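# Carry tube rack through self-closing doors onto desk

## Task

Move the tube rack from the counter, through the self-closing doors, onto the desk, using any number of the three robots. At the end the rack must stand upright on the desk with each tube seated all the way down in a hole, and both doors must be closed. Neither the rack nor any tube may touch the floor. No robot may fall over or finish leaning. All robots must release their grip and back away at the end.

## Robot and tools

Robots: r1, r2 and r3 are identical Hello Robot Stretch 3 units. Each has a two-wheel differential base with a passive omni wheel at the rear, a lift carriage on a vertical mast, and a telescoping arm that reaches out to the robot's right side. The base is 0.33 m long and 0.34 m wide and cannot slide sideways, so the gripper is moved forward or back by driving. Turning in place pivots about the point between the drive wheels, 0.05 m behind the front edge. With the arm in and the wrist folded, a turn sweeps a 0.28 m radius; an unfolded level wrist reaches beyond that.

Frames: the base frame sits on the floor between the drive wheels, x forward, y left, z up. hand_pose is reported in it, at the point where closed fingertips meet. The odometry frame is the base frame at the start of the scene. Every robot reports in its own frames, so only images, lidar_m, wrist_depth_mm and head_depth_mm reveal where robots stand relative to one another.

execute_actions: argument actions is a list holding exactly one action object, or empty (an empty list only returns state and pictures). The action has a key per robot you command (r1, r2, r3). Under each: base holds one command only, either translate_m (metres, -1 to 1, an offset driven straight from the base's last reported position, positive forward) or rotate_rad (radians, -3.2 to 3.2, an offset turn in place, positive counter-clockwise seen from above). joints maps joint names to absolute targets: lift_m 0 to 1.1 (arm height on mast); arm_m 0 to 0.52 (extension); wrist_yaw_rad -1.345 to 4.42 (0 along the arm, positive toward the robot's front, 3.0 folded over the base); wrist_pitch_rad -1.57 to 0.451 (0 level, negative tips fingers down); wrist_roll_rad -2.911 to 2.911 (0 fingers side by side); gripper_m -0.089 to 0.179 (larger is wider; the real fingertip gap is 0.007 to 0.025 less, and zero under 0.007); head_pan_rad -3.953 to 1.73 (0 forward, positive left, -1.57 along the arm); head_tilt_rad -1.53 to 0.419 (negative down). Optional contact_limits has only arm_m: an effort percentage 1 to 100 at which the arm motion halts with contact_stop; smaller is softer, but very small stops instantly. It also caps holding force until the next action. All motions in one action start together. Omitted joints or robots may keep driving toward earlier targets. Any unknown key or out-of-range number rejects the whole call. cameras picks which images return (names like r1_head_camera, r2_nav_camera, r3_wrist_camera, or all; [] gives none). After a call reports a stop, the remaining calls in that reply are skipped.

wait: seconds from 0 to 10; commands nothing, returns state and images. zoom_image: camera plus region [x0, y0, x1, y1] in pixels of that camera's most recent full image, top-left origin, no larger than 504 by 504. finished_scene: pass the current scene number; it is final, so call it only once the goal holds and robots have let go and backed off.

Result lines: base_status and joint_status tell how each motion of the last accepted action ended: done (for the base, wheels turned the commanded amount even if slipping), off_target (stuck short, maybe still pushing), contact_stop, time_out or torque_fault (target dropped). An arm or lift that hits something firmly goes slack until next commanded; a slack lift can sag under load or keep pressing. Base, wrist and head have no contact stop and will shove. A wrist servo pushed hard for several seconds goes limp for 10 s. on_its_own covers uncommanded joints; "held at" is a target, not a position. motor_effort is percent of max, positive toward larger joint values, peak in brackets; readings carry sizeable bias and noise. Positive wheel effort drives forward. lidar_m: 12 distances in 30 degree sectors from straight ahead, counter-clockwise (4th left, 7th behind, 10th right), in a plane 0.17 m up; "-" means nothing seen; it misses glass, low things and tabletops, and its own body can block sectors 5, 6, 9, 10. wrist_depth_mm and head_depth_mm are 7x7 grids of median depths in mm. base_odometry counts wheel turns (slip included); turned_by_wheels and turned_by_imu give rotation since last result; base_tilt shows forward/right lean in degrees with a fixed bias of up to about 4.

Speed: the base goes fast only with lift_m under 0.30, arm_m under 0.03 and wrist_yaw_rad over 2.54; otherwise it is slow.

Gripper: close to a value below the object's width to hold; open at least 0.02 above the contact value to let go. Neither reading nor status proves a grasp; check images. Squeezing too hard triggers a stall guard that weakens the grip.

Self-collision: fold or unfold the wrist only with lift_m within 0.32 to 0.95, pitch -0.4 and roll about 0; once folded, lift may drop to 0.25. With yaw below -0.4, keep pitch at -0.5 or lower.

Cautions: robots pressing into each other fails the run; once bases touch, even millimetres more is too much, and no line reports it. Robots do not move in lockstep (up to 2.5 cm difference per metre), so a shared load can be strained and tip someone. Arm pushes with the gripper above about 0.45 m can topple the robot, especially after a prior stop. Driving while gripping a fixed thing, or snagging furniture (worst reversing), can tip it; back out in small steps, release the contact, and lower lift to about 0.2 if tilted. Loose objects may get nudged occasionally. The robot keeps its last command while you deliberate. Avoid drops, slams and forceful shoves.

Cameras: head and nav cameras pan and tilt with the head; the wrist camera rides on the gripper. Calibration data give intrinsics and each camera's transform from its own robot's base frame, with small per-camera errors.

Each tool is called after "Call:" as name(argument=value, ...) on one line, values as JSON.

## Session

Call:
execute_actions(actions=[])

Scene clock: 0.00 s.
r1.base_odometry: x=+0.000 y=+0.000 heading=+0.000 (m, m, rad; r1's odometry frame)
r1.turned_by_wheels: +0.000 (rad since the last result)
r1.turned_by_imu: +0.000 (rad since the last result)
r1.base_tilt: forward=+1.0 right=+1.3 (deg)
r1.lidar_m: 0.81 1.19 1.33 1.42 2.09 3.53 2.45 1.84 1.81 0.98 0.76 0.75
r1.head_depth_mm: 715 714 711 711 710 706 702 / 770 771 765 764 760 761 754 / 833 830 828 825 821 821 818 / 909 906 903 898 897 895 889 / 1001 995 991 989 985 975 974 / 1113 1105 1102 1094 1085 1088 1079 / 1246 1239 1229 1224 1223 1216 1209
r1.base_status: not commanded
r1.joint_positions: lift_m=+0.581 arm_m=+0.002 wrist_yaw_rad=+2.931 wrist_pitch_rad=-0.593 wrist_roll_rad=-0.007 gripper_m=+0.037 head_pan_rad=+0.005 head_tilt_rad=-0.024
r1.joint_status: not commanded
r1.motor_effort: left_wheel=-1 right_wheel=+0 lift_m=+40 arm_m=+0 wrist_yaw_rad=+0 wrist_pitch_rad=+6 wrist_roll_rad=+0 gripper_m=+0 head_pan_rad=+1 head_tilt_rad=+2 (%)
r1.hand_pose: x=+0.0204 y=+0.0476 z=+0.5560 quat_wxyz=(+0.277, +0.692, +0.136, +0.653) (m; r1's base frame)
r1.wrist_depth_mm: - - - - - - - / - - - - - - - / - - - - - - - / 961 - 941 957 954 943 956 / 816 829 854 844 850 820 820 / 733 729 - 734 743 736 744 / 652 651 661 669 646 661 665
r2.base_odometry: x=+0.000 y=+0.000 heading=+0.000 (m, m, rad; r2's odometry frame)
r2.turned_by_wheels: +0.000 (rad since the last result)
r2.turned_by_imu: +0.000 (rad since the last result)
r2.base_tilt: forward=-1.6 right=+3.2 (deg)
r2.lidar_m: 3.01 2.56 2.26 2.27 1.30 1.16 1.65 1.00 0.88 0.89 1.06 1.95
r2.head_depth_mm: 2119 2759 2796 2838 2852 2830 2121 / 2102 2846 2891 2929 2974 2968 2092 / 2112 2958 2973 3025 3051 2957 2093 / 2115 3099 3105 3122 3137 3007 2064 / 2115 3186 3252 3283 3294 2964 2074 / 2140 3280 3398 3438 3497 2961 2067 / 2134 3222 3418 3444 3541 2961 2057
r2.base_status: not commanded
r2.joint_positions: lift_m=+0.597 arm_m=+0.003 wrist_yaw_rad=+2.905 wrist_pitch_rad=-0.376 wrist_roll_rad=-0.007 gripper_m=+0.037 head_pan_rad=-0.009 head_tilt_rad=+0.000
r2.joint_status: not commanded
r2.motor_effort: left_wheel=-1 right_wheel=+0 lift_m=+44 arm_m=-1 wrist_yaw_rad=+0 wrist_pitch_rad=+5 wrist_roll_rad=+0 gripper_m=+0 head_pan_rad=+1 head_tilt_rad=+1 (%)
r2.hand_pose: x=+0.0326 y=+0.0752 z=+0.6193 quat_wxyz=(+0.214, +0.703, +0.050, +0.677) (m; r2's base frame)
r2.wrist_depth_mm: - - - - - - - / - - - - - - - / - - - - - - - / - - - - - - - / 991 - - - - - - / 842 - 842 883 936 925 927 / 728 750 772 772 800 799 802
r3.base_odometry: x=+0.000 y=+0.000 heading=+0.000 (m, m, rad; r3's odometry frame)
r3.turned_by_wheels: +0.000 (rad since the last result)
r3.turned_by_imu: +0.000 (rad since the last result)
r3.base_tilt: forward=+0.1 right=+0.0 (deg)
r3.lidar_m: 1.04 0.80 0.78 0.82 1.17 1.31 1.83 1.98 2.36 2.56 2.16 2.50
r3.head_depth_mm: 2049 2869 2890 2880 2942 2854 2271 / 2050 2351 2322 2264 2217 2182 2105 / 1858 1828 1806 1783 1780 1737 1696 / 1527 1509 1488 1473 1440 1441 1424 / 1281 1265 1258 1248 1235 1225 1214 / 1115 1112 1099 1086 1076 1064 1054 / 984 977 967 959 951 946 934
r3.base_status: not commanded
r3.joint_positions: lift_m=+0.485 arm_m=-0.003 wrist_yaw_rad=+2.886 wrist_pitch_rad=-0.489 wrist_roll_rad=+0.000 gripper_m=+0.037 head_pan_rad=-0.018 head_tilt_rad=-0.022
r3.joint_status: not commanded
r3.motor_effort: left_wheel=+0 right_wheel=+0 lift_m=+33 arm_m=-1 wrist_yaw_rad=+0 wrist_pitch_rad=+8 wrist_roll_rad=+1 gripper_m=+0 head_pan_rad=+1 head_tilt_rad=+2 (%)
r3.hand_pose: x=+0.0332 y=+0.0654 z=+0.4824 quat_wxyz=(+0.258, +0.702, +0.083, +0.659) (m; r3's base frame)
r3.wrist_depth_mm: - 910 826 775 697 673 618 / - - 962 857 770 718 665 / - - - 960 824 776 734 / 948 - 967 967 909 847 787 / 796 - 811 808 840 832 815 / 676 665 - 691 714 715 716 / 597 596 609 607 593 631 620
pictures: r1_head_camera (sideways: a quarter turn clockwise sets it upright), r1_nav_camera (sideways: a quarter turn counterclockwise sets it upright), r1_wrist_camera, r2_head_camera (sideways: a quarter turn clockwise sets it upright), r2_nav_camera (sideways: a quarter turn counterclockwise sets it upright), r2_wrist_camera, r3_head_camera (sideways: a quarter turn clockwise sets it upright), r3_nav_camera (sideways: a quarter turn counterclockwise sets it upright), r3_wrist_camera
camera_calibration (this result's frames):
r1_head_camera: T_world_to_cam=[[-0.0100343, -0.00182182, -0.999948, 1.32224], [-0.0437454, 0.999042, -0.00138119, 0.0113197], [0.998992, 0.0437293, -0.0101044, -0.0369872], [0, 0, 0, 1]] pos_world=[0.0507128, -0.00728258, 1.32181]
r1_nav_camera: T_world_to_cam=[[-0.0231812, 0.0623079, 0.997788, -1.25976], [0.0542451, -0.996507, 0.0634882, -0.0294644], [0.998259, 0.0555968, 0.0197203, -0.0778101], [0, 0, 0, 1]] pos_world=[0.0500702, 0.0534572, 1.26037]
r1_wrist_camera: T_world_to_cam=[[0.969806, -0.243863, -0.00282178, -0.0091766], [-0.172537, -0.677884, -0.714636, 0.465044], [0.17236, 0.693544, -0.699491, 0.516877], [0, 0, 0, 1]] pos_world=[0.0000478999, -0.0454685, 0.693862]
r2_head_camera: T_world_to_cam=[[-0.0374046, -0.0162135, -0.999169, 1.31946], [-0.00749673, 0.999845, -0.0159438, 0.0219152], [0.999272, 0.00689413, -0.0375204, -0.00317304], [0, 0, 0, 1]] pos_world=[0.052689, -0.000496894, 1.31859]
r2_nav_camera: T_world_to_cam=[[-0.02587, -0.0284844, 0.999259, -1.26109], [-0.0298814, -0.999125, -0.0292541, 0.0917817], [0.999219, -0.0306161, 0.0249962, -0.0808475], [0, 0, 0, 1]] pos_world=[0.0509026, 0.053305, 1.26486]
r2_wrist_camera: T_world_to_cam=[[0.96783, -0.243614, 0.0628987, -0.0586982], [-0.079596, -0.533609, -0.841977, 0.591419], [0.238681, 0.809885, -0.535834, 0.427577], [0, 0, 0, 1]] pos_world=[0.00183006, -0.0450009, 0.730764]
r3_head_camera: T_world_to_cam=[[-0.0295776, 0.0365479, -0.998894, 1.3244], [0.0594474, 0.997627, 0.0347413, -0.051574], [0.997793, -0.0583541, -0.0316801, -0.00844858], [0, 0, 0, 1]] pos_world=[0.0506686, 0.0025543, 1.32446]
r3_nav_camera: T_world_to_cam=[[0.0767706, -0.041391, 0.996189, -1.24864], [0.0267691, -0.998692, -0.0435579, 0.109301], [0.996689, 0.030011, -0.0755622, 0.0449799], [0, 0, 0, 1]] pos_world=[0.0481021, 0.0561259, 1.25204]
r3_wrist_camera: T_world_to_cam=[[0.962624, -0.270265, 0.0176776, -0.0238806], [-0.15059, -0.588334, -0.794472, 0.461665], [0.225118, 0.762116, -0.607043, 0.403111], [0, 0, 0, 1]] pos_world=[0.00176255, -0.0420581, 0.611908]
Images, in order (width x height): r1_head_camera 896x504, r1_nav_camera 672x504, r1_wrist_camera 644x364, r2_head_camera 896x504, r2_nav_camera 672x504, r2_wrist_camera 644x364, r3_head_camera 896x504, r3_nav_camera 672x504, r3_wrist_camera 644x364.

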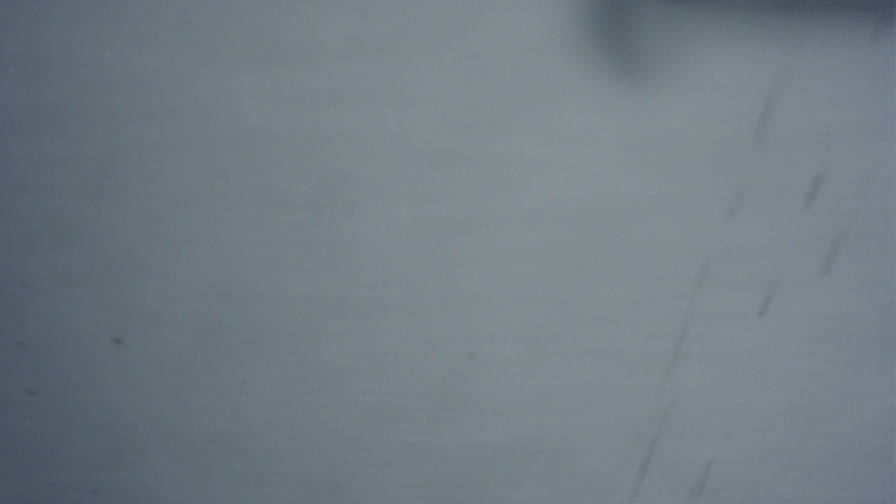

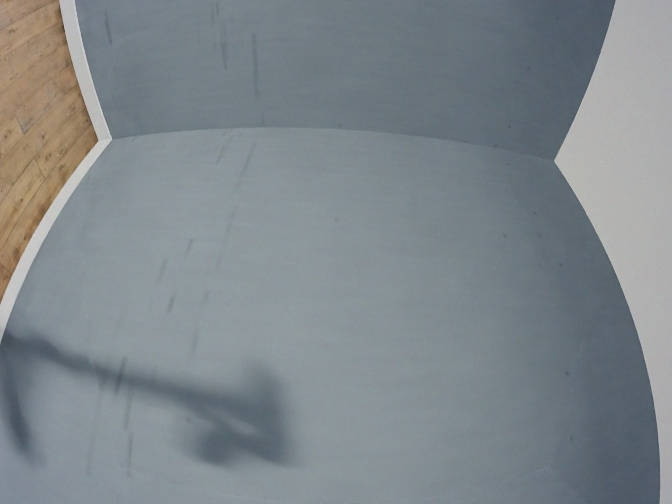

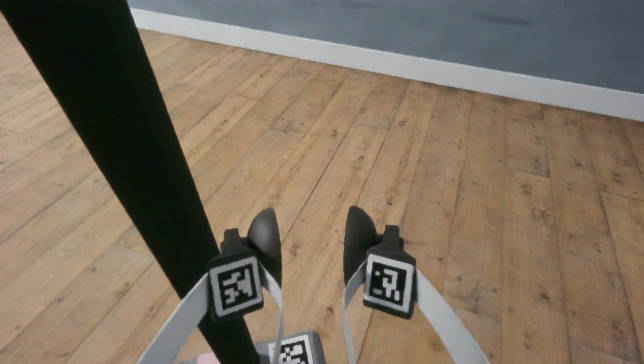

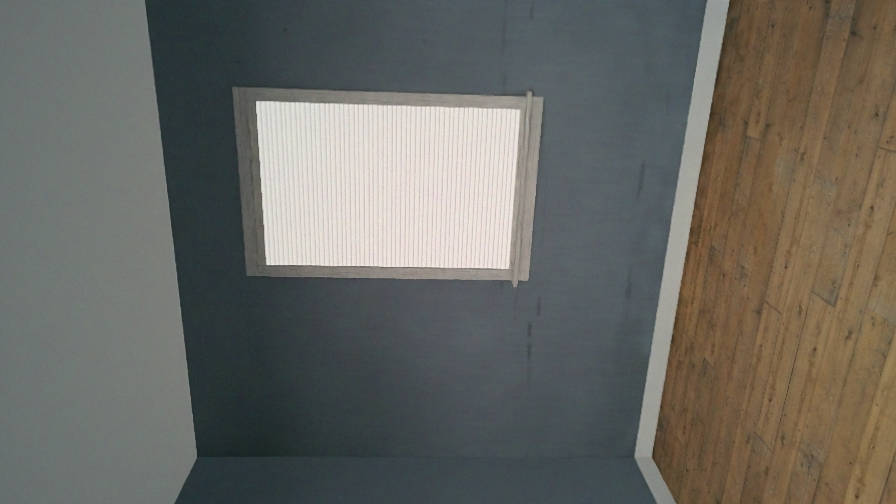

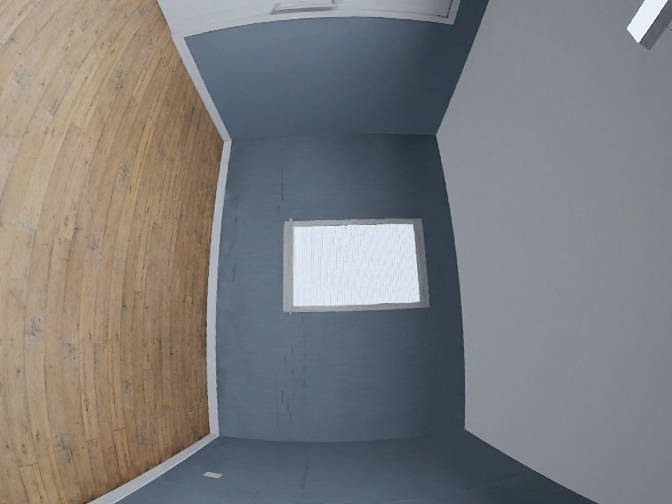

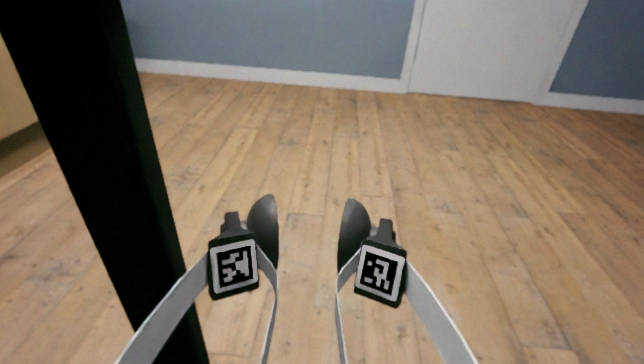

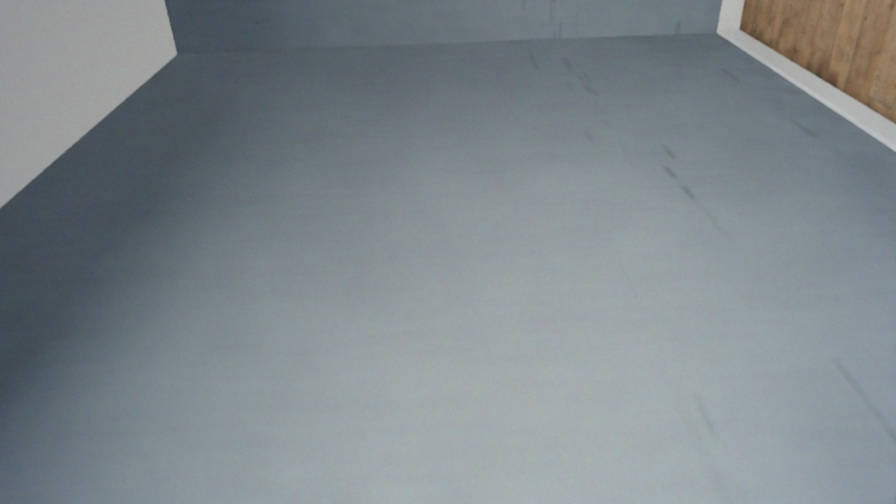

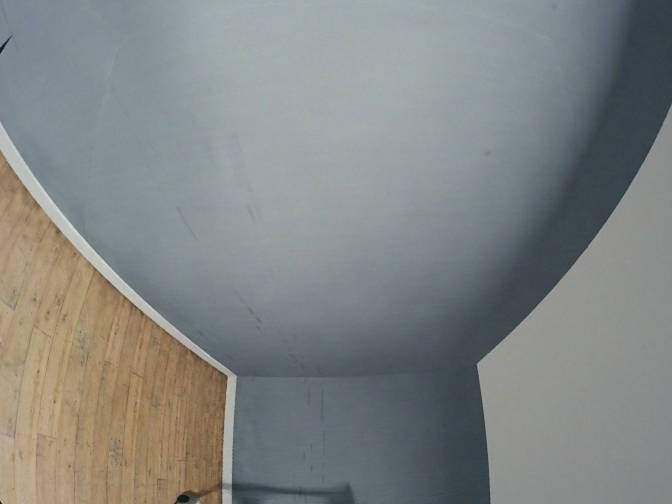

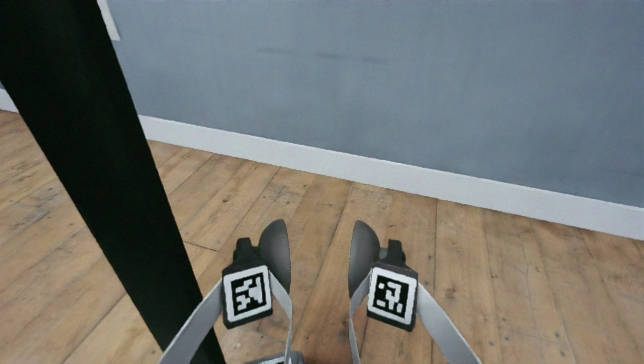

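Call:
execute_actions(actions=[{"r1":{"joints":{"lift_m":0.25,"wrist_pitch_rad":-0.4,"head_pan_rad":-2.8,"head_tilt_rad":-0.4}},"r2":{"joints":{"lift_m":0.27,"head_pan_rad":-3.6,"head_tilt_rad":-0.4}},"r3":{"joints":{"lift_m":0.25,"wrist_pitch_rad":-0.4,"head_pan_rad":-2.2,"head_tilt_rad":-0.4}}}], cameras=["r1_nav_camera","r2_head_camera","r2_nav_camera","r3_nav_camera"])

Scene clock: 4.43 s.
r1.base_odometry: x=+0.000 y=+0.000 heading=+0.000 (m, m, rad; r1's odometry frame)
r1.turned_by_wheels: +0.000 (rad since the last result)
r1.turned_by_imu: -0.001 (rad since the last result)
r1.base_tilt: forward=+0.9 right=+1.3 (deg)
r1.lidar_m: 0.80 1.19 1.32 1.41 2.09 3.53 2.45 1.83 1.81 0.98 0.76 0.75
r1.head_depth_mm: 2362 2546 2807 3083 2426 1777 1399 / 2220 2399 2596 2824 2439 1773 1400 / 2074 2262 2440 2655 2417 1772 1399 / 1948 2079 2245 2430 2440 1759 1400 / 1830 1944 2070 2233 2309 1764 1399 / 1653 1756 1871 2014 2122 1772 1400 / 1563 1651 1745 1868 1996 1768 1389
r1.base_status: not commanded
r1.joint_positions: lift_m=+0.250 arm_m=+0.002 wrist_yaw_rad=+2.931 wrist_pitch_rad=-0.419 wrist_roll_rad=-0.007 gripper_m=+0.037 head_pan_rad=-2.793 head_tilt_rad=-0.395
r1.joint_status: all done
r1.motor_effort: left_wheel=-2(2) right_wheel=+0(0) lift_m=+35(36) arm_m=+0(0) wrist_yaw_rad=+0(1) wrist_pitch_rad=+9(9) wrist_roll_rad=+0(0) gripper_m=+0(0) head_pan_rad=-4(46) head_tilt_rad=-3(32) (%)
r1.hand_pose: x=+0.0257 y=+0.0724 z=+0.2627 quat_wxyz=(+0.219, +0.701, +0.074, +0.675) (m; r1's base frame)
r1.wrist_depth_mm: - - - - - - - / - - - - - - - / 820 834 826 823 841 828 841 / 653 - 655 644 644 641 648 / 539 - 564 537 556 542 532 / 464 - - 448 466 460 455 / - - - - 397 397 397
r2.base_odometry: x=+0.000 y=+0.000 heading=+0.000 (m, m, rad; r2's odometry frame)
r2.turned_by_wheels: +0.000 (rad since the last result)
r2.turned_by_imu: +0.000 (rad since the last result)
r2.base_tilt: forward=-1.7 right=+3.2 (deg)
r2.lidar_m: 3.00 2.55 2.26 2.27 1.30 1.16 1.65 1.00 0.88 0.89 1.06 1.94
r2.head_depth_mm: 1547 1668 1521 1275 1405 1557 1362 / 1535 1660 1518 1267 1401 1564 1363 / 1522 1632 1508 1258 1391 1564 1355 / 1507 1615 1523 1249 1374 1521 1363 / 1481 1594 1683 1275 1436 1604 1360 / 1489 1602 1718 1893 2016 1659 1362 / 1470 1578 1723 1844 2000 1658 1370
r2.base_status: not commanded
r2.joint_positions: lift_m=+0.270 arm_m=+0.003 wrist_yaw_rad=+2.905 wrist_pitch_rad=-0.377 wrist_roll_rad=-0.007 gripper_m=+0.037 head_pan_rad=-3.593 head_tilt_rad=-0.395
r2.joint_status: all done
r2.motor_effort: left_wheel=-1(1) right_wheel=+0(0) lift_m=+40(39) arm_m=-1(0) wrist_yaw_rad=+0(0) wrist_pitch_rad=+5(5) wrist_roll_rad=+0(0) gripper_m=+0(1) head_pan_rad=-3(37) head_tilt_rad=-3(26) (%)
r2.hand_pose: x=+0.0325 y=+0.0750 z=+0.2920 quat_wxyz=(+0.214, +0.703, +0.051, +0.677) (m; r2's base frame)
r2.wrist_depth_mm: - - - - - - - / - - - - - - - / 810 911 923 957 977 - - / 666 - 704 723 735 767 805 / 545 - 590 581 602 618 638 / 470 - - 494 508 520 522 / - - - 421 433 444 446
r3.base_odometry: x=+0.000 y=+0.000 heading=+0.000 (m, m, rad; r3's odometry frame)
r3.turned_by_wheels: +0.000 (rad since the last result)
r3.turned_by_imu: +0.001 (rad since the last result)
r3.base_tilt: forward=+0.2 right=+0.0 (deg)
r3.lidar_m: 1.05 0.80 0.78 0.82 1.18 1.31 1.84 1.98 2.36 2.57 2.16 2.50
r3.head_depth_mm: 2096 2252 2410 2594 2402 1804 1449 / 2111 2219 2384 2595 2385 1812 1457 / 2095 2233 2380 2580 2435 1811 1463 / 2075 2212 2376 2556 2428 1843 1475 / 2045 2186 2350 2511 2466 1822 1470 / 2029 2157 2317 2530 2436 1839 1481 / 2049 2242 2397 2552 2463 1847 1469
r3.base_status: not commanded
r3.joint_positions: lift_m=+0.250 arm_m=-0.003 wrist_yaw_rad=+2.886 wrist_pitch_rad=-0.421 wrist_roll_rad=+0.000 gripper_m=+0.037 head_pan_rad=-2.193 head_tilt_rad=-0.395
r3.joint_status: all done
r3.motor_effort: left_wheel=+0(0) right_wheel=+1(0) lift_m=+27(29) arm_m=-1(1) wrist_yaw_rad=+0(0) wrist_pitch_rad=+11(11) wrist_roll_rad=+0(1) gripper_m=+1(0) head_pan_rad=-3(47) head_tilt_rad=-3(33) (%)
r3.hand_pose: x=+0.0355 y=+0.0743 z=+0.2623 quat_wxyz=(+0.235, +0.704, +0.058, +0.667) (m; r3's base frame)
r3.wrist_depth_mm: - 903 837 761 696 659 618 / - - 899 814 766 709 664 / - 889 884 860 816 749 698 / 642 675 677 679 686 696 712 / 532 - 547 551 559 561 571 / 448 - - 456 467 464 478 / - - - 400 385 397 404
pictures: r1_nav_camera (sideways: a quarter turn counterclockwise sets it upright), r2_head_camera (sideways: a quarter turn clockwise sets it upright), r2_nav_camera (sideways: a quarter turn counterclockwise sets it upright), r3_nav_camera (sideways: a quarter turn counterclockwise sets it upright)
camera_calibration (this result's frames):
r1_nav_camera: T_world_to_cam=[[-0.299046, -0.175168, 0.938023, -1.17979], [-0.405258, 0.913267, 0.0413473, 0.00218926], [-0.863908, -0.367777, -0.344097, 0.40712], [0, 0, 0, 1]] pos_world=[-0.000210702, -0.0589325, 1.24667]
r2_head_camera: T_world_to_cam=[[0.384341, -0.167885, -0.907798, 1.19744], [-0.416978, -0.908877, -0.00845436, 0.0146563], [-0.823657, 0.381781, -0.419323, 0.504893], [0, 0, 0, 1]] pos_world=[-0.038254, 0.021594, 1.29887]
r2_nav_camera: T_world_to_cam=[[-0.312415, 0.183312, 0.932091, -1.17139], [0.463514, 0.885889, -0.0188663, 0.0752357], [-0.829187, 0.426143, -0.361732, 0.433696], [0, 0, 0, 1]] pos_world=[-0.0412171, -0.0367375, 1.25014]
r3_nav_camera: T_world_to_cam=[[-0.286085, -0.330386, 0.899445, -1.12001], [-0.826242, 0.560431, -0.0569427, 0.131906], [-0.485263, -0.759449, -0.433309, 0.519642], [0, 0, 0, 1]] pos_world=[0.0407302, -0.0493188, 1.24007]
Images, in order (width x height): r1_nav_camera 672x504, r2_head_camera 896x504, r2_nav_camera 672x504, r3_nav_camera 672x504.

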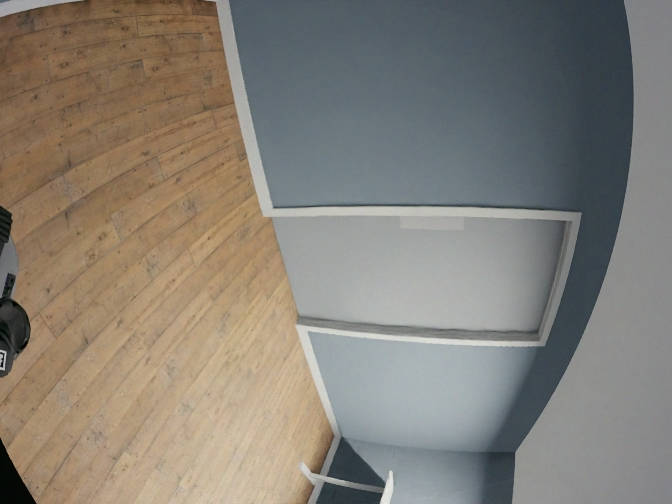

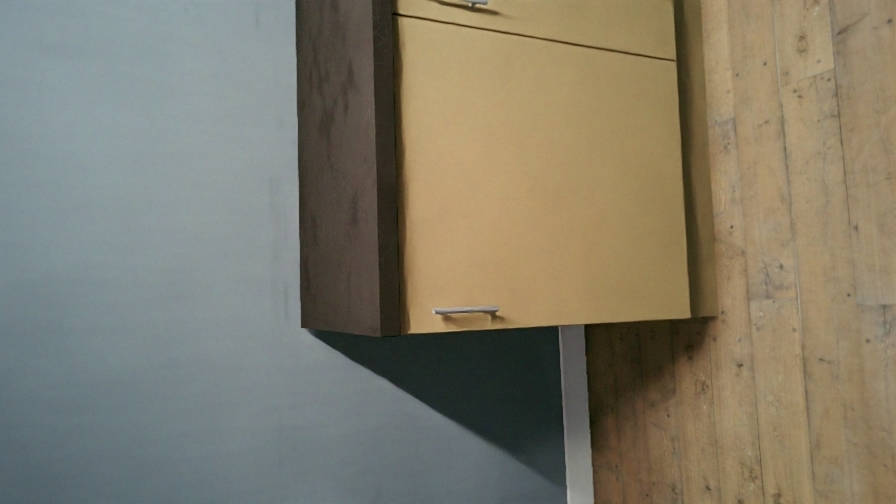

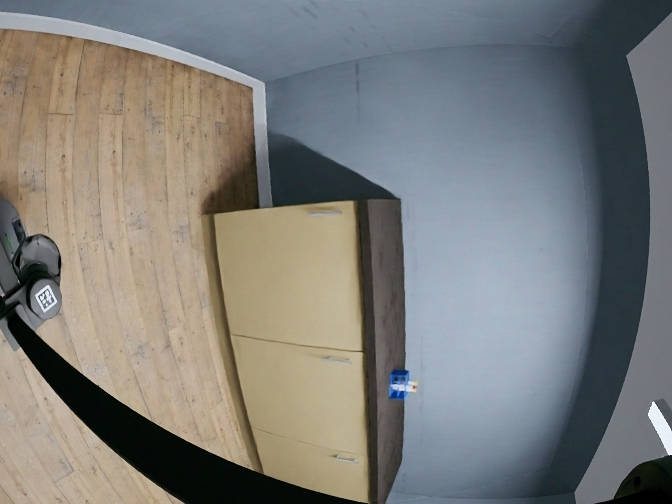

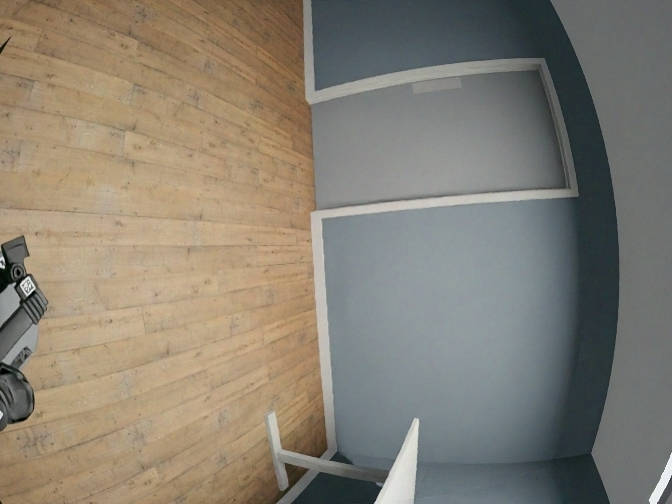

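Call:
execute_actions(actions=[{"r1":{"base":{"rotate_rad":-0.73},"joints":{"head_pan_rad":-3.14,"head_tilt_rad":-0.9}},"r2":{"base":{"rotate_rad":1.94}},"r3":{"base":{"rotate_rad":-0.61},"joints":{"head_pan_rad":-3.14,"head_tilt_rad":-0.9}}}], cameras=[])

Call:
execute_actions(actions=[{"r1":{"base":{"translate_m":-0.97}},"r2":{"base":{"translate_m":0.8}}}], cameras=[])

Call:
execute_actions(actions=[{"r1":{"base":{"rotate_rad":1.57}},"r2":{"base":{"rotate_rad":2.28},"joints":{"head_pan_rad":-1.57,"head_tilt_rad":-0.5}}}], cameras=[])

Call:
execute_actions(actions=[{"r1":{"base":{"translate_m":-1.0}},"r2":{"joints":{"lift_m":0.93,"wrist_pitch_rad":-0.4}}}], cameras=[])

Call:
execute_actions(actions=[{"r3":{"base":{"translate_m":0.82}},"r2":{"joints":{"wrist_yaw_rad":0,"gripper_m":0.179,"wrist_pitch_rad":-0.2}}}], cameras=["r1_nav_camera","r2_head_camera","r2_wrist_camera"])

Scene clock: 8.67 s.
r1.base_odometry: x=+0.000 y=+0.000 heading=-0.730 (m, m, rad; r1's odometry frame)
r1.turned_by_wheels: -0.730 (rad since the last result)
r1.turned_by_imu: -0.728 (rad since the last result)
r1.base_tilt: forward=+1.0 right=+1.4 (deg)
r1.lidar_m: 0.75 0.76 0.97 1.32 1.35 1.71 2.29 2.89 1.94 1.81 1.20 0.81
r1.head_depth_mm: 3161 2698 2107 1716 1442 1257 1127 / 3449 2578 2074 1710 1453 1250 1147 / 3573 2464 2097 1721 1448 1258 - / 3377 2719 2118 1712 1453 1255 - / 3478 2729 2119 1713 1454 1259 1149 / 3436 2762 2118 1725 1452 1256 1134 / 3461 2718 2141 1722 1471 1263 1114
r1.base_status: done
r1.joint_positions: lift_m=+0.250 arm_m=+0.002 wrist_yaw_rad=+2.931 wrist_pitch_rad=-0.419 wrist_roll_rad=-0.007 gripper_m=+0.037 head_pan_rad=-3.133 head_tilt_rad=-0.889
r1.joint_status: all done
r1.motor_effort: left_wheel=+0(6) right_wheel=-2(6) lift_m=+35(35) arm_m=+0(0) wrist_yaw_rad=+0(0) wrist_pitch_rad=+9(9) wrist_roll_rad=+0(0) gripper_m=+0(0) head_pan_rad=-3(26) head_tilt_rad=-7(42) (%)
r1.hand_pose: x=+0.0257 y=+0.0724 z=+0.2627 quat_wxyz=(+0.219, +0.701, +0.074, +0.675) (m; r1's base frame)
r1.wrist_depth_mm: - - - - - 855 658 / - - - - - 869 679 / 798 830 822 818 829 811 691 / 659 - 648 652 649 665 653 / 532 - 552 538 553 536 534 / 464 - - 446 469 453 454 / - - - - 397 394 395
r2.base_odometry: x=+0.000 y=+0.000 heading=+1.940 (m, m, rad; r2's odometry frame)
r2.turned_by_wheels: +1.940 (rad since the last result)
r2.turned_by_imu: +1.955 (rad since the last result)
r2.base_tilt: forward=-1.6 right=+3.3 (deg)
r2.lidar_m: 1.43 1.17 1.16 1.10 0.89 0.89 0.97 1.50 3.00 2.82 2.28 2.27
r2.head_depth_mm: 703 753 811 884 961 1060 1184 / 721 773 835 915 997 1106 1235 / 738 794 859 940 1034 1150 1262 / 761 818 890 977 1075 1200 1301 / 782 842 915 1005 1118 1262 1330 / 803 865 949 1048 1169 1310 1356 / 828 898 982 1079 1219 1367 1363
r2.base_status: done
r2.joint_positions: lift_m=+0.270 arm_m=+0.003 wrist_yaw_rad=+2.905 wrist_pitch_rad=-0.377 wrist_roll_rad=-0.007 gripper_m=+0.037 head_pan_rad=-3.593 head_tilt_rad=-0.395
r2.joint_status: not commanded
r2.motor_effort: left_wheel=-3(7) right_wheel=+4(13) lift_m=+40(40) arm_m=-1(1) wrist_yaw_rad=+0(0) wrist_pitch_rad=+5(5) wrist_roll_rad=+0(0) gripper_m=+0(0) head_pan_rad=-3(3) head_tilt_rad=-2(2) (%)
r2.hand_pose: x=+0.0325 y=+0.0750 z=+0.2920 quat_wxyz=(+0.214, +0.703, +0.051, +0.677) (m; r2's base frame)
r2.wrist_depth_mm: - - - - - 965 884 / - - - - - - 957 / 770 923 912 962 982 - - / 664 - 712 731 746 771 788 / 541 - 590 588 609 621 634 / 468 - - 491 512 515 525 / - - - 427 430 438 447
r3.base_odometry: x=+0.000 y=+0.000 heading=-0.610 (m, m, rad; r3's odometry frame)
r3.turned_by_wheels: -0.610 (rad since the last result)
r3.turned_by_imu: -0.600 (rad since the last result)
r3.base_tilt: forward=+0.1 right=+0.0 (deg)
r3.lidar_m: 2.23 1.13 0.81 0.78 0.80 1.08 1.31 1.31 1.98 2.36 2.51 3.14
r3.head_depth_mm: 1623 1881 1955 1686 1452 1272 1137 / 1613 1878 2011 1688 1455 1284 1179 / 1604 1890 2044 1674 1466 1281 - / 1605 1876 2013 1677 1447 1282 - / 1595 1838 2028 1702 1461 1281 1172 / 1585 1841 1924 1648 1458 1278 1140 / 908 1705 1970 1689 1462 1280 1147
r3.base_status: done
r3.joint_positions: lift_m=+0.250 arm_m=-0.003 wrist_yaw_rad=+2.886 wrist_pitch_rad=-0.421 wrist_roll_rad=+0.000 gripper_m=+0.037 head_pan_rad=-3.133 head_tilt_rad=-0.889
r3.joint_status: all done
r3.motor_effort: left_wheel=+2(8) right_wheel=-3(8) lift_m=+27(27) arm_m=-1(2) wrist_yaw_rad=+0(0) wrist_pitch_rad=+11(11) wrist_roll_rad=+0(0) gripper_m=+0(0) head_pan_rad=-3(49) head_tilt_rad=-7(41) (%)
r3.hand_pose: x=+0.0355 y=+0.0743 z=+0.2623 quat_wxyz=(+0.235, +0.704, +0.058, +0.667) (m; r3's base frame)
r3.wrist_depth_mm: - 656 716 792 848 935 - / - 718 757 853 935 - - / - 773 826 851 917 926 953 / 645 696 687 691 687 699 710 / 539 - 549 544 569 565 568 / 449 - - 458 473 469 472 / - - - 394 389 400 404
pictures: none
No camera images: the call's "cameras" was empty. Leave "cameras" out to get every camera's image.

Scene clock: 13.50 s.
r1.base_odometry: x=-0.723 y=+0.647 heading=-0.730 (m, m, rad; r1's odometry frame)
r1.turned_by_wheels: +0.000 (rad since the last result)
r1.turned_by_imu: +0.003 (rad since the last result)
r1.base_tilt: forward=+1.0 right=+1.3 (deg)
r1.lidar_m: 1.71 1.74 1.32 1.22 1.25 1.46 1.34 2.78 2.09 1.90 1.94 1.84
r1.head_depth_mm: 2730 2402 2033 1721 1451 1251 1124 / 2819 2703 1724 1726 1455 1254 1144 / 2761 2726 1821 1725 1453 1255 - / 2695 2618 2091 1726 1453 1259 - / 2690 2717 2088 1719 1450 1257 1151 / 2671 2748 2108 1716 1459 1254 1127 / 2669 2716 2112 1744 1458 1255 1111
r1.base_status: done
r1.joint_positions: lift_m=+0.250 arm_m=+0.002 wrist_yaw_rad=+2.931 wrist_pitch_rad=-0.418 wrist_roll_rad=-0.007 gripper_m=+0.037 head_pan_rad=-3.133 head_tilt_rad=-0.890
r1.joint_status: not commanded
r1.motor_effort: left_wheel=+1(3) right_wheel=-1(8) lift_m=+36(36) arm_m=+0(0) wrist_yaw_rad=+1(1) wrist_pitch_rad=+9(9) wrist_roll_rad=+0(0) gripper_m=+0(0) head_pan_rad=-2(3) head_tilt_rad=-6(7) (%)
r1.hand_pose: x=+0.0257 y=+0.0725 z=+0.2628 quat_wxyz=(+0.219, +0.701, +0.074, +0.675) (m; r1's base frame)
r1.wrist_depth_mm: - - - - - - - / - - - - - - - / 813 836 840 822 817 836 830 / 648 - 652 652 647 649 650 / 540 - 553 536 559 530 533 / 462 - - 446 468 453 460 / - - - - 398 396 395
r2.base_odometry: x=-0.289 y=+0.746 heading=+1.940 (m, m, rad; r2's odometry frame)
r2.turned_by_wheels: +0.000 (rad since the last result)
r2.turned_by_imu: +0.004 (rad since the last result)
r2.base_tilt: forward=-1.6 right=+3.2 (deg)
r2.lidar_m: 0.80 0.65 0.65 0.72 1.52 1.51 1.66 2.57 3.50 2.04 1.65 1.64
r2.head_depth_mm: 1221 1309 1416 1523 1665 1663 1360 / 1254 1347 1448 1594 1740 1661 1360 / 1291 1384 1507 1625 1795 1659 1362 / 1325 1434 1549 1708 1885 1661 1357 / 1366 1467 1600 1767 1923 1681 1359 / 1403 1505 1644 1803 1971 1658 1363 / 1438 1566 1720 1899 2043 1668 1360
r2.base_status: done
r2.joint_positions: lift_m=+0.270 arm_m=+0.003 wrist_yaw_rad=+2.905 wrist_pitch_rad=-0.378 wrist_roll_rad=-0.007 gripper_m=+0.037 head_pan_rad=-3.593 head_tilt_rad=-0.396
r2.joint_status: not commanded
r2.motor_effort: left_wheel=-2(8) right_wheel=+3(13) lift_m=+40(40) arm_m=-1(1) wrist_yaw_rad=-1(0) wrist_pitch_rad=+5(5) wrist_roll_rad=+0(0) gripper_m=+0(1) head_pan_rad=-3(3) head_tilt_rad=-3(2) (%)
r2.hand_pose: x=+0.0325 y=+0.0750 z=+0.2919 quat_wxyz=(+0.214, +0.703, +0.051, +0.676) (m; r2's base frame)
r2.wrist_depth_mm: - - 794 688 612 551 496 / - - 945 742 668 592 525 / 823 921 907 855 763 641 561 / 660 - 703 726 749 720 648 / 542 - 591 586 604 612 629 / 469 - - 500 512 514 527 / - - - 424 430 444 447
r3.base_odometry: x=+0.000 y=+0.000 heading=-0.610 (m, m, rad; r3's odometry frame)
r3.turned_by_wheels: +0.000 (rad since the last result)
r3.turned_by_imu: +0.001 (rad since the last result)
r3.base_tilt: forward=+0.1 right=+0.0 (deg)
r3.lidar_m: 1.27 1.13 0.81 0.78 0.80 1.08 1.31 1.31 1.98 2.36 2.50 1.35
r3.head_depth_mm: 1642 1899 1966 1685 1456 1278 1143 / 1629 1885 2012 1688 1449 1278 1180 / 1612 1869 2007 1688 1455 1277 - / 1615 1873 2012 1672 1453 1286 - / 1577 1850 2019 1703 1455 1292 1178 / 1589 1823 1908 1654 1467 1279 1142 / 907 1706 1957 1673 1451 1280 1140
r3.base_status: not commanded
r3.joint_positions: lift_m=+0.250 arm_m=-0.003 wrist_yaw_rad=+2.886 wrist_pitch_rad=-0.421 wrist_roll_rad=+0.000 gripper_m=+0.037 head_pan_rad=-3.133 head_tilt_rad=-0.889
r3.joint_status: not commanded
r3.motor_effort: left_wheel=+2(2) right_wheel=-3(3) lift_m=+28(27) arm_m=-1(1) wrist_yaw_rad=+0(0) wrist_pitch_rad=+11(11) wrist_roll_rad=+0(1) gripper_m=+0(0) head_pan_rad=-3(3) head_tilt_rad=-7(7) (%)
r3.hand_pose: x=+0.0355 y=+0.0743 z=+0.2623 quat_wxyz=(+0.235, +0.704, +0.058, +0.667) (m; r3's base frame)
r3.wrist_depth_mm: - 669 717 774 835 938 - / - 714 773 839 909 - - / - 781 812 850 930 930 948 / 656 688 675 698 707 689 706 / 533 - 547 555 558 559 572 / 445 - - 460 474 465 468 / - - - 398 387 402 402
pictures: none
No camera images: the call's "cameras" was empty. Leave "cameras" out to get every camera's image.

Scene clock: 16.13 s.
r1.base_odometry: x=-0.723 y=+0.647 heading=+0.840 (m, m, rad; r1's odometry frame)
r1.turned_by_wheels: +1.570 (rad since the last result)
r1.turned_by_imu: +1.562 (rad since the last result)
r1.base_tilt: forward=+1.0 right=+1.3 (deg)
r1.lidar_m: 1.22 1.24 1.46 1.33 3.06 2.10 1.91 1.94 1.85 1.71 1.73 1.32
r1.head_depth_mm: 1796 2091 2110 1720 1453 1243 1123 / 1798 2113 2083 1723 1455 1260 1149 / 1782 2093 2105 1719 1454 1254 - / 1758 2063 2094 1725 1452 1262 - / 1751 2022 2130 1721 1459 1255 1152 / 1661 1942 2120 1715 1452 1256 1126 / 1653 1904 2106 1712 1461 1255 1111
r1.base_status: done
r1.joint_positions: lift_m=+0.250 arm_m=+0.002 wrist_yaw_rad=+2.931 wrist_pitch_rad=-0.418 wrist_roll_rad=-0.007 gripper_m=+0.037 head_pan_rad=-3.134 head_tilt_rad=-0.890
r1.joint_status: not commanded
r1.motor_effort: left_wheel=-4(9) right_wheel=+1(9) lift_m=+36(35) arm_m=+0(0) wrist_yaw_rad=+0(0) wrist_pitch_rad=+9(9) wrist_roll_rad=+0(1) gripper_m=+1(0) head_pan_rad=-3(2) head_tilt_rad=-6(6) (%)
r1.hand_pose: x=+0.0257 y=+0.0725 z=+0.2628 quat_wxyz=(+0.219, +0.701, +0.074, +0.675) (m; r1's base frame)
r1.wrist_depth_mm: - - - - - - - / - - - - - - - / 814 829 826 850 829 821 827 / 652 - 648 656 647 651 654 / 535 - 550 537 554 530 540 / 463 - - 447 473 457 455 / - - - - 397 396 398
r2.base_odometry: x=-0.289 y=+0.746 heading=-2.064 (m, m, rad; r2's odometry frame)
r2.turned_by_wheels: +2.280 (rad since the last result)
r2.turned_by_imu: +2.299 (rad since the last result)
r2.base_tilt: forward=-1.6 right=+3.3 (deg)
r2.lidar_m: 1.51 1.52 1.83 3.50 2.92 1.83 1.64 1.13 0.72 0.65 0.65 0.80
r2.head_depth_mm: 1108 1231 1093 779 854 995 1218 / 1098 1209 1093 772 835 974 1200 / 1082 1178 916 760 817 953 1192 / 1062 1164 1095 746 804 934 1101 / 1047 1143 1089 745 786 909 1077 / 1033 1133 1090 745 784 892 1052 / 1022 1122 1101 745 762 873 1025
r2.base_status: done
r2.joint_positions: lift_m=+0.270 arm_m=+0.003 wrist_yaw_rad=+2.905 wrist_pitch_rad=-0.378 wrist_roll_rad=-0.007 gripper_m=+0.037 head_pan_rad=-1.577 head_tilt_rad=-0.494
r2.joint_status: all done
r2.motor_effort: left_wheel=-3(10) right_wheel=+3(12) lift_m=+40(39) arm_m=-1(1) wrist_yaw_rad=+0(0) wrist_pitch_rad=+5(5) wrist_roll_rad=+0(0) gripper_m=+0(0) head_pan_rad=+2(35) head_tilt_rad=-2(14) (%)
r2.hand_pose: x=+0.0325 y=+0.0750 z=+0.2919 quat_wxyz=(+0.214, +0.703, +0.051, +0.676) (m; r2's base frame)
r2.wrist_depth_mm: - - - - - - - / - - - - - - - / 800 913 915 969 - - - / 661 - 698 733 736 770 785 / 546 - 585 581 618 615 630 / 469 - - 493 511 518 531 / - - - 428 431 444 449
r3.base_odometry: x=+0.000 y=+0.000 heading=-0.610 (m, m, rad; r3's odometry frame)
r3.turned_by_wheels: +0.000 (rad since the last result)
r3.turned_by_imu: +0.001 (rad since the last result)
r3.base_tilt: forward=+0.1 right=+0.0 (deg)
r3.lidar_m: 2.99 1.13 0.81 0.78 0.80 1.08 1.31 1.31 1.98 2.35 2.50 1.24
r3.head_depth_mm: 1623 1897 1962 1693 1458 1289 1141 / 1622 1890 2005 1703 1457 1277 1179 / 1615 1845 2008 1687 1454 1280 - / 1609 1855 2011 1715 1454 1283 - / 1588 1851 2001 1685 1451 1282 1180 / 1603 1836 1905 1670 1456 1277 1142 / 908 1712 1954 1684 1458 1277 1143
r3.base_status: not commanded
r3.joint_positions: lift_m=+0.250 arm_m=-0.003 wrist_yaw_rad=+2.886 wrist_pitch_rad=-0.421 wrist_roll_rad=+0.000 gripper_m=+0.037 head_pan_rad=-3.133 head_tilt_rad=-0.889
r3.joint_status: not commanded
r3.motor_effort: left_wheel=+2(1) right_wheel=-4(3) lift_m=+28(28) arm_m=-1(1) wrist_yaw_rad=+0(0) wrist_pitch_rad=+11(11) wrist_roll_rad=+0(0) gripper_m=+0(0) head_pan_rad=-4(3) head_tilt_rad=-7(7) (%)
r3.hand_pose: x=+0.0355 y=+0.0743 z=+0.2623 quat_wxyz=(+0.235, +0.704, +0.058, +0.667) (m; r3's base frame)
r3.wrist_depth_mm: - 664 724 784 853 920 - / - 724 775 853 948 - - / - 769 805 865 911 939 946 / 646 695 675 693 685 702 713 / 533 - 548 558 557 567 571 / 452 - - 459 473 473 478 / - - - 396 386 399 405
pictures: none
No camera images: the call's "cameras" was empty. Leave "cameras" out to get every camera's image.

Scene clock: 22.97 s.
r1.base_odometry: x=-1.390 y=-0.098 heading=+0.840 (m, m, rad; r1's odometry frame)
r1.turned_by_wheels: +0.000 (rad since the last result)
r1.turned_by_imu: +0.003 (rad since the last result)
r1.base_tilt: forward=+0.8 right=+1.3 (deg)
r1.lidar_m: 2.21 1.84 1.83 2.43 1.48 1.07 0.99 0.95 1.19 1.83 1.85 2.35
r1.head_depth_mm: 881 1033 1244 1563 1446 1249 1124 / 875 1024 1229 1539 1451 1254 1143 / 868 1014 1211 1514 1447 1265 - / 861 1008 1209 1490 1450 1261 - / 852 994 1188 1483 1458 1257 1143 / 845 981 1172 1400 1462 1257 1129 / 837 936 1079 1335 1460 1262 1106
r1.base_status: done
r1.joint_positions: lift_m=+0.250 arm_m=+0.002 wrist_yaw_rad=+2.931 wrist_pitch_rad=-0.418 wrist_roll_rad=-0.007 gripper_m=+0.037 head_pan_rad=-3.134 head_tilt_rad=-0.890
r1.joint_status: not commanded
r1.motor_effort: left_wheel=-2(10) right_wheel=+2(3) lift_m=+36(36) arm_m=+0(0) wrist_yaw_rad=+0(1) wrist_pitch_rad=+9(9) wrist_roll_rad=+0(1) gripper_m=-1(0) head_pan_rad=-3(4) head_tilt_rad=-5(6) (%)
r1.hand_pose: x=+0.0257 y=+0.0725 z=+0.2628 quat_wxyz=(+0.219, +0.701, +0.074, +0.675) (m; r1's base frame)
r1.wrist_depth_mm: - - - - - - - / - - - - - - - / 821 844 832 845 822 825 824 / 650 - 660 660 659 645 649 / 538 - 557 539 562 531 540 / 462 - - 447 471 455 454 / - - - - 397 393 396
r2.base_odometry: x=-0.289 y=+0.746 heading=-2.064 (m, m, rad; r2's odometry frame)
r2.turned_by_wheels: +0.000 (rad since the last result)
r2.turned_by_imu: -0.001 (rad since the last result)
r2.base_tilt: forward=-1.6 right=+3.2 (deg)
r2.lidar_m: 1.51 1.52 1.84 3.50 2.90 1.82 1.64 1.13 0.72 0.65 0.65 0.80
r2.head_depth_mm: 1111 1223 1098 777 852 946 - / 1096 1203 1092 774 838 953 - / 1074 1186 916 760 823 931 - / 1066 1161 1092 746 805 906 - / 1049 1148 1097 744 789 894 - / 1037 1135 1099 745 781 893 1030 / 1027 1117 1097 745 766 875 1026
r2.base_status: not commanded
r2.joint_positions: lift_m=+0.930 arm_m=+0.003 wrist_yaw_rad=+2.905 wrist_pitch_rad=-0.414 wrist_roll_rad=-0.007 gripper_m=+0.037 head_pan_rad=-1.577 head_tilt_rad=-0.494
r2.joint_status: all done
r2.motor_effort: left_wheel=-3(3) right_wheel=+3(3) lift_m=+48(51) arm_m=-2(1) wrist_yaw_rad=+0(1) wrist_pitch_rad=+4(4) wrist_roll_rad=+0(0) gripper_m=+0(1) head_pan_rad=+2(2) head_tilt_rad=-3(3) (%)
r2.hand_pose: x=+0.0315 y=+0.0707 z=+0.9434 quat_wxyz=(+0.226, +0.702, +0.064, +0.672) (m; r2's base frame)
r2.wrist_depth_mm: - - - - - - - / - - - - - - - / - - - - - - - / - - - - - - - / - - - - - - - / - - - - - - - / - - - - - - -
r3.base_odometry: x=+0.000 y=+0.000 heading=-0.610 (m, m, rad; r3's odometry frame)
r3.turned_by_wheels: +0.000 (rad since the last result)
r3.turned_by_imu: +0.002 (rad since the last result)
r3.base_tilt: forward=+0.1 right=+0.0 (deg)
r3.lidar_m: 2.99 1.13 0.81 0.78 0.80 1.08 1.31 1.31 1.98 2.36 1.79 3.16
r3.head_depth_mm: 1644 1910 1968 1691 1463 1272 1135 / 1620 1885 1996 1691 1451 1287 1182 / 1620 1864 2025 1691 1453 1288 - / 1607 1852 2011 1699 1457 1279 - / 1604 1858 1997 1696 1459 1278 1177 / 1589 1832 1897 1654 1469 1281 1136 / 904 1725 1970 1693 1464 1274 1145
r3.base_status: not commanded
r3.joint_positions: lift_m=+0.250 arm_m=-0.003 wrist_yaw_rad=+2.886 wrist_pitch_rad=-0.421 wrist_roll_rad=+0.000 gripper_m=+0.037 head_pan_rad=-3.133 head_tilt_rad=-0.889
r3.joint_status: not commanded
r3.motor_effort: left_wheel=+2(2) right_wheel=-3(3) lift_m=+27(28) arm_m=-1(1) wrist_yaw_rad=+0(0) wrist_pitch_rad=+11(11) wrist_roll_rad=+0(0) gripper_m=+0(0) head_pan_rad=-3(3) head_tilt_rad=-7(7) (%)
r3.hand_pose: x=+0.0355 y=+0.0743 z=+0.2623 quat_wxyz=(+0.235, +0.704, +0.058, +0.667) (m; r3's base frame)
r3.wrist_depth_mm: - 677 705 778 848 900 - / - 725 767 845 924 - - / - 771 803 862 937 942 940 / 645 674 682 681 698 700 706 / 530 - 548 551 553 557 561 / 451 - - 463 474 475 470 / - - - 395 389 399 402
pictures: none
No camera images: the call's "cameras" was empty. Leave "cameras" out to get every camera's image.

Scene clock: 27.40 s.
r1.base_odometry: x=-1.390 y=-0.098 heading=+0.840 (m, m, rad; r1's odometry frame)
r1.turned_by_wheels: +0.000 (rad since the last result)
r1.turned_by_imu: -0.001 (rad since the last result)
r1.base_tilt: forward=+1.0 right=+1.4 (deg)
r1.lidar_m: 2.21 1.43 2.70 2.43 1.48 1.07 0.99 0.95 1.19 1.82 1.85 2.34
r1.head_depth_mm: 883 1038 1247 1565 1444 1253 1124 / 875 1020 1236 1548 1440 1252 1146 / 869 1015 1217 1523 1451 1256 - / 858 1006 1205 1491 1452 1249 - / 853 992 1192 1475 1459 1255 1147 / 848 989 1171 1400 1446 1262 1127 / 836 934 1077 1325 1453 1260 1109
r1.base_status: not commanded
r1.joint_positions: lift_m=+0.250 arm_m=+0.002 wrist_yaw_rad=+2.931 wrist_pitch_rad=-0.418 wrist_roll_rad=-0.007 gripper_m=+0.037 head_pan_rad=-3.134 head_tilt_rad=-0.890
r1.joint_status: not commanded
r1.motor_effort: left_wheel=-2(3) right_wheel=+2(2) lift_m=+36(36) arm_m=+0(0) wrist_yaw_rad=+1(2) wrist_pitch_rad=+9(9) wrist_roll_rad=+1(1) gripper_m=+0(0) head_pan_rad=-3(3) head_tilt_rad=-6(6) (%)
r1.hand_pose: x=+0.0257 y=+0.0725 z=+0.2628 quat_wxyz=(+0.219, +0.701, +0.074, +0.675) (m; r1's base frame)
r1.wrist_depth_mm: - - - - - - - / - - - - - - - / 808 846 842 830 825 811 820 / 651 - 656 654 655 651 650 / 532 - 557 535 558 539 533 / 462 - - 446 470 451 457 / - - - - 396 396 398
r2.base_odometry: x=-0.289 y=+0.746 heading=-2.064 (m, m, rad; r2's odometry frame)
r2.turned_by_wheels: +0.000 (rad since the last result)
r2.turned_by_imu: +0.000 (rad since the last result)
r2.base_tilt: forward=-1.6 right=+3.2 (deg)
r2.lidar_m: 1.51 1.51 1.84 3.49 2.91 1.82 1.64 1.13 0.72 0.65 0.65 0.80
r2.head_depth_mm: 1111 1216 1081 779 833 943 - / 1089 1201 1090 775 824 974 - / 1074 1189 915 760 795 - - / 1072 1164 1096 747 799 908 1156 / 1052 1150 1098 744 774 911 1076 / 1038 1129 1102 747 784 893 1046 / 1025 1122 1093 745 763 874 1025
r2.base_status: not commanded
r2.joint_positions: lift_m=+0.930 arm_m=+0.003 wrist_yaw_rad=+0.003 wrist_pitch_rad=-0.222 wrist_roll_rad=-0.007 gripper_m=+0.179 head_pan_rad=-1.577 head_tilt_rad=-0.494
r2.joint_status: all done
r2.motor_effort: left_wheel=-3(3) right_wheel=+3(3) lift_m=+48(48) arm_m=-1(1) wrist_yaw_rad=-4(1) wrist_pitch_rad=+7(7) wrist_roll_rad=+0(0) gripper_m=+1(89) head_pan_rad=+3(3) head_tilt_rad=-3(3) (%)
r2.hand_pose: x=-0.0207 y=-0.3926 z=+0.9887 quat_wxyz=(+0.705, +0.080, -0.700, -0.077) (m; r2's base frame)
r2.wrist_depth_mm: 828 862 911 993 - - - / 862 891 949 960 - - - / 520 545 577 617 658 689 744 / 383 400 418 442 471 498 540 / 416 447 469 494 533 557 606 / - 485 507 542 574 607 678 / 494 526 554 593 638 701 757
r3.base_odometry: x=+0.672 y=-0.470 heading=-0.610 (m, m, rad; r3's odometry frame)
r3.turned_by_wheels: +0.000 (rad since the last result)
r3.turned_by_imu: -0.001 (rad since the last result)
r3.base_tilt: forward=+0.1 right=+0.1 (deg)
r3.lidar_m: 2.19 1.16 0.83 0.80 0.82 1.10 2.11 2.57 2.44 1.45 1.42 2.29
r3.head_depth_mm: 2137 2157 1971 1688 1451 1291 1139 / 2399 2513 2019 1690 1461 1278 1177 / 2403 2461 2006 1692 1448 1279 - / 2420 2460 2002 1672 1463 1290 - / 2362 2472 2000 1683 1455 1279 1187 / 2297 2319 1997 1693 1454 1280 1142 / 2343 2477 2027 1691 1447 1278 1138
r3.base_status: done
r3.joint_positions: lift_m=+0.250 arm_m=-0.003 wrist_yaw_rad=+2.886 wrist_pitch_rad=-0.420 wrist_roll_rad=+0.000 gripper_m=+0.037 head_pan_rad=-3.133 head_tilt_rad=-0.890
r3.joint_status: not commanded
r3.motor_effort: left_wheel=+2(8) right_wheel=-4(9) lift_m=+27(28) arm_m=-1(2) wrist_yaw_rad=+0(0) wrist_pitch_rad=+11(11) wrist_roll_rad=+0(1) gripper_m=+0(0) head_pan_rad=-4(3) head_tilt_rad=-6(7) (%)
r3.hand_pose: x=+0.0355 y=+0.0744 z=+0.2625 quat_wxyz=(+0.235, +0.704, +0.058, +0.667) (m; r3's base frame)
r3.wrist_depth_mm: - 685 738 791 872 951 - / - 740 775 855 972 - - / - 777 827 869 924 947 948 / 642 690 675 679 698 707 711 / 536 - 543 554 560 559 565 / 447 - - 464 469 467 471 / - - - 399 386 403 404
pictures: r1_nav_camera (sideways: a quarter turn counterclockwise sets it upright), r2_head_camera (sideways: a quarter turn clockwise sets it upright), r2_wrist_camera
camera_calibration (this result's frames):
r1_nav_camera: T_world_to_cam=[[-0.744961, -0.0684258, 0.663589, -0.819264], [-0.0881705, 0.996098, 0.00373011, 0.0492432], [-0.661255, -0.0557302, -0.748088, 0.931476], [0, 0, 0, 1]] pos_world=[0.0099656, -0.0531985, 1.2403]
r2_head_camera: T_world_to_cam=[[-0.0135014, 0.507126, -0.861766, 1.13982], [0.999854, 0.0158868, -0.0063159, 0.00322859], [0.0104877, -0.861726, -0.507266, 0.614237], [0, 0, 0, 1]] pos_world=[0.00571911, -0.0487806, 1.29386]
r2_wrist_camera: T_world_to_cam=[[-0.998028, 0.0162385, 0.0606383, -0.0808214], [-0.0490495, 0.401124, -0.91471, 1.08812], [-0.039177, -0.91588, -0.399536, 0.199002], [0, 0, 0, 1]] pos_world=[-0.0194941, -0.252894, 1.07972]
Images, in order (width x height): r1_nav_camera 672x504, r2_head_camera 896x504, r2_wrist_camera 644x364.

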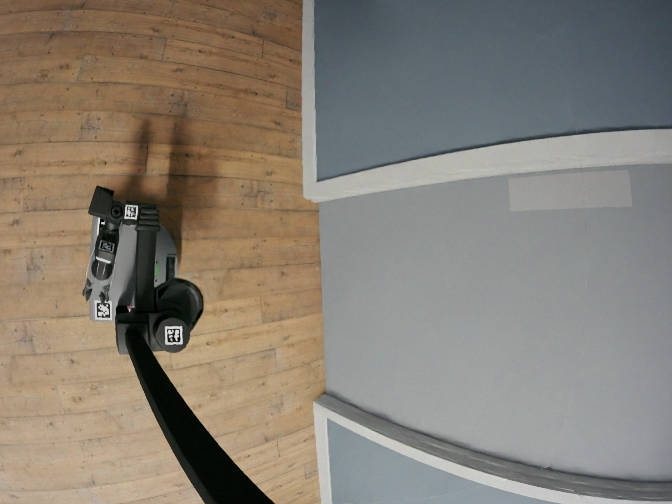

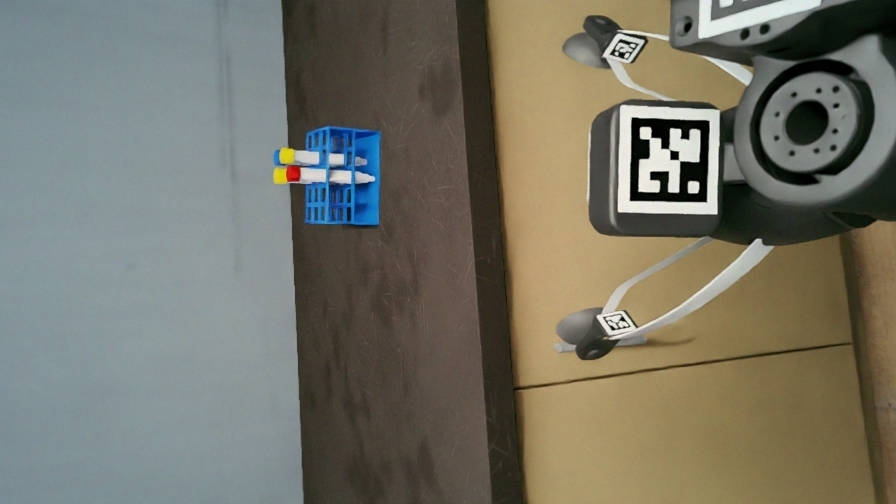

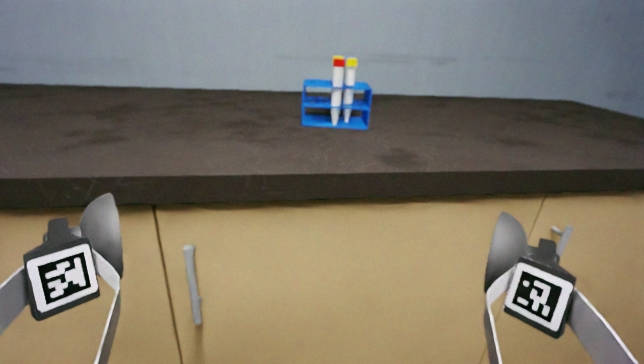

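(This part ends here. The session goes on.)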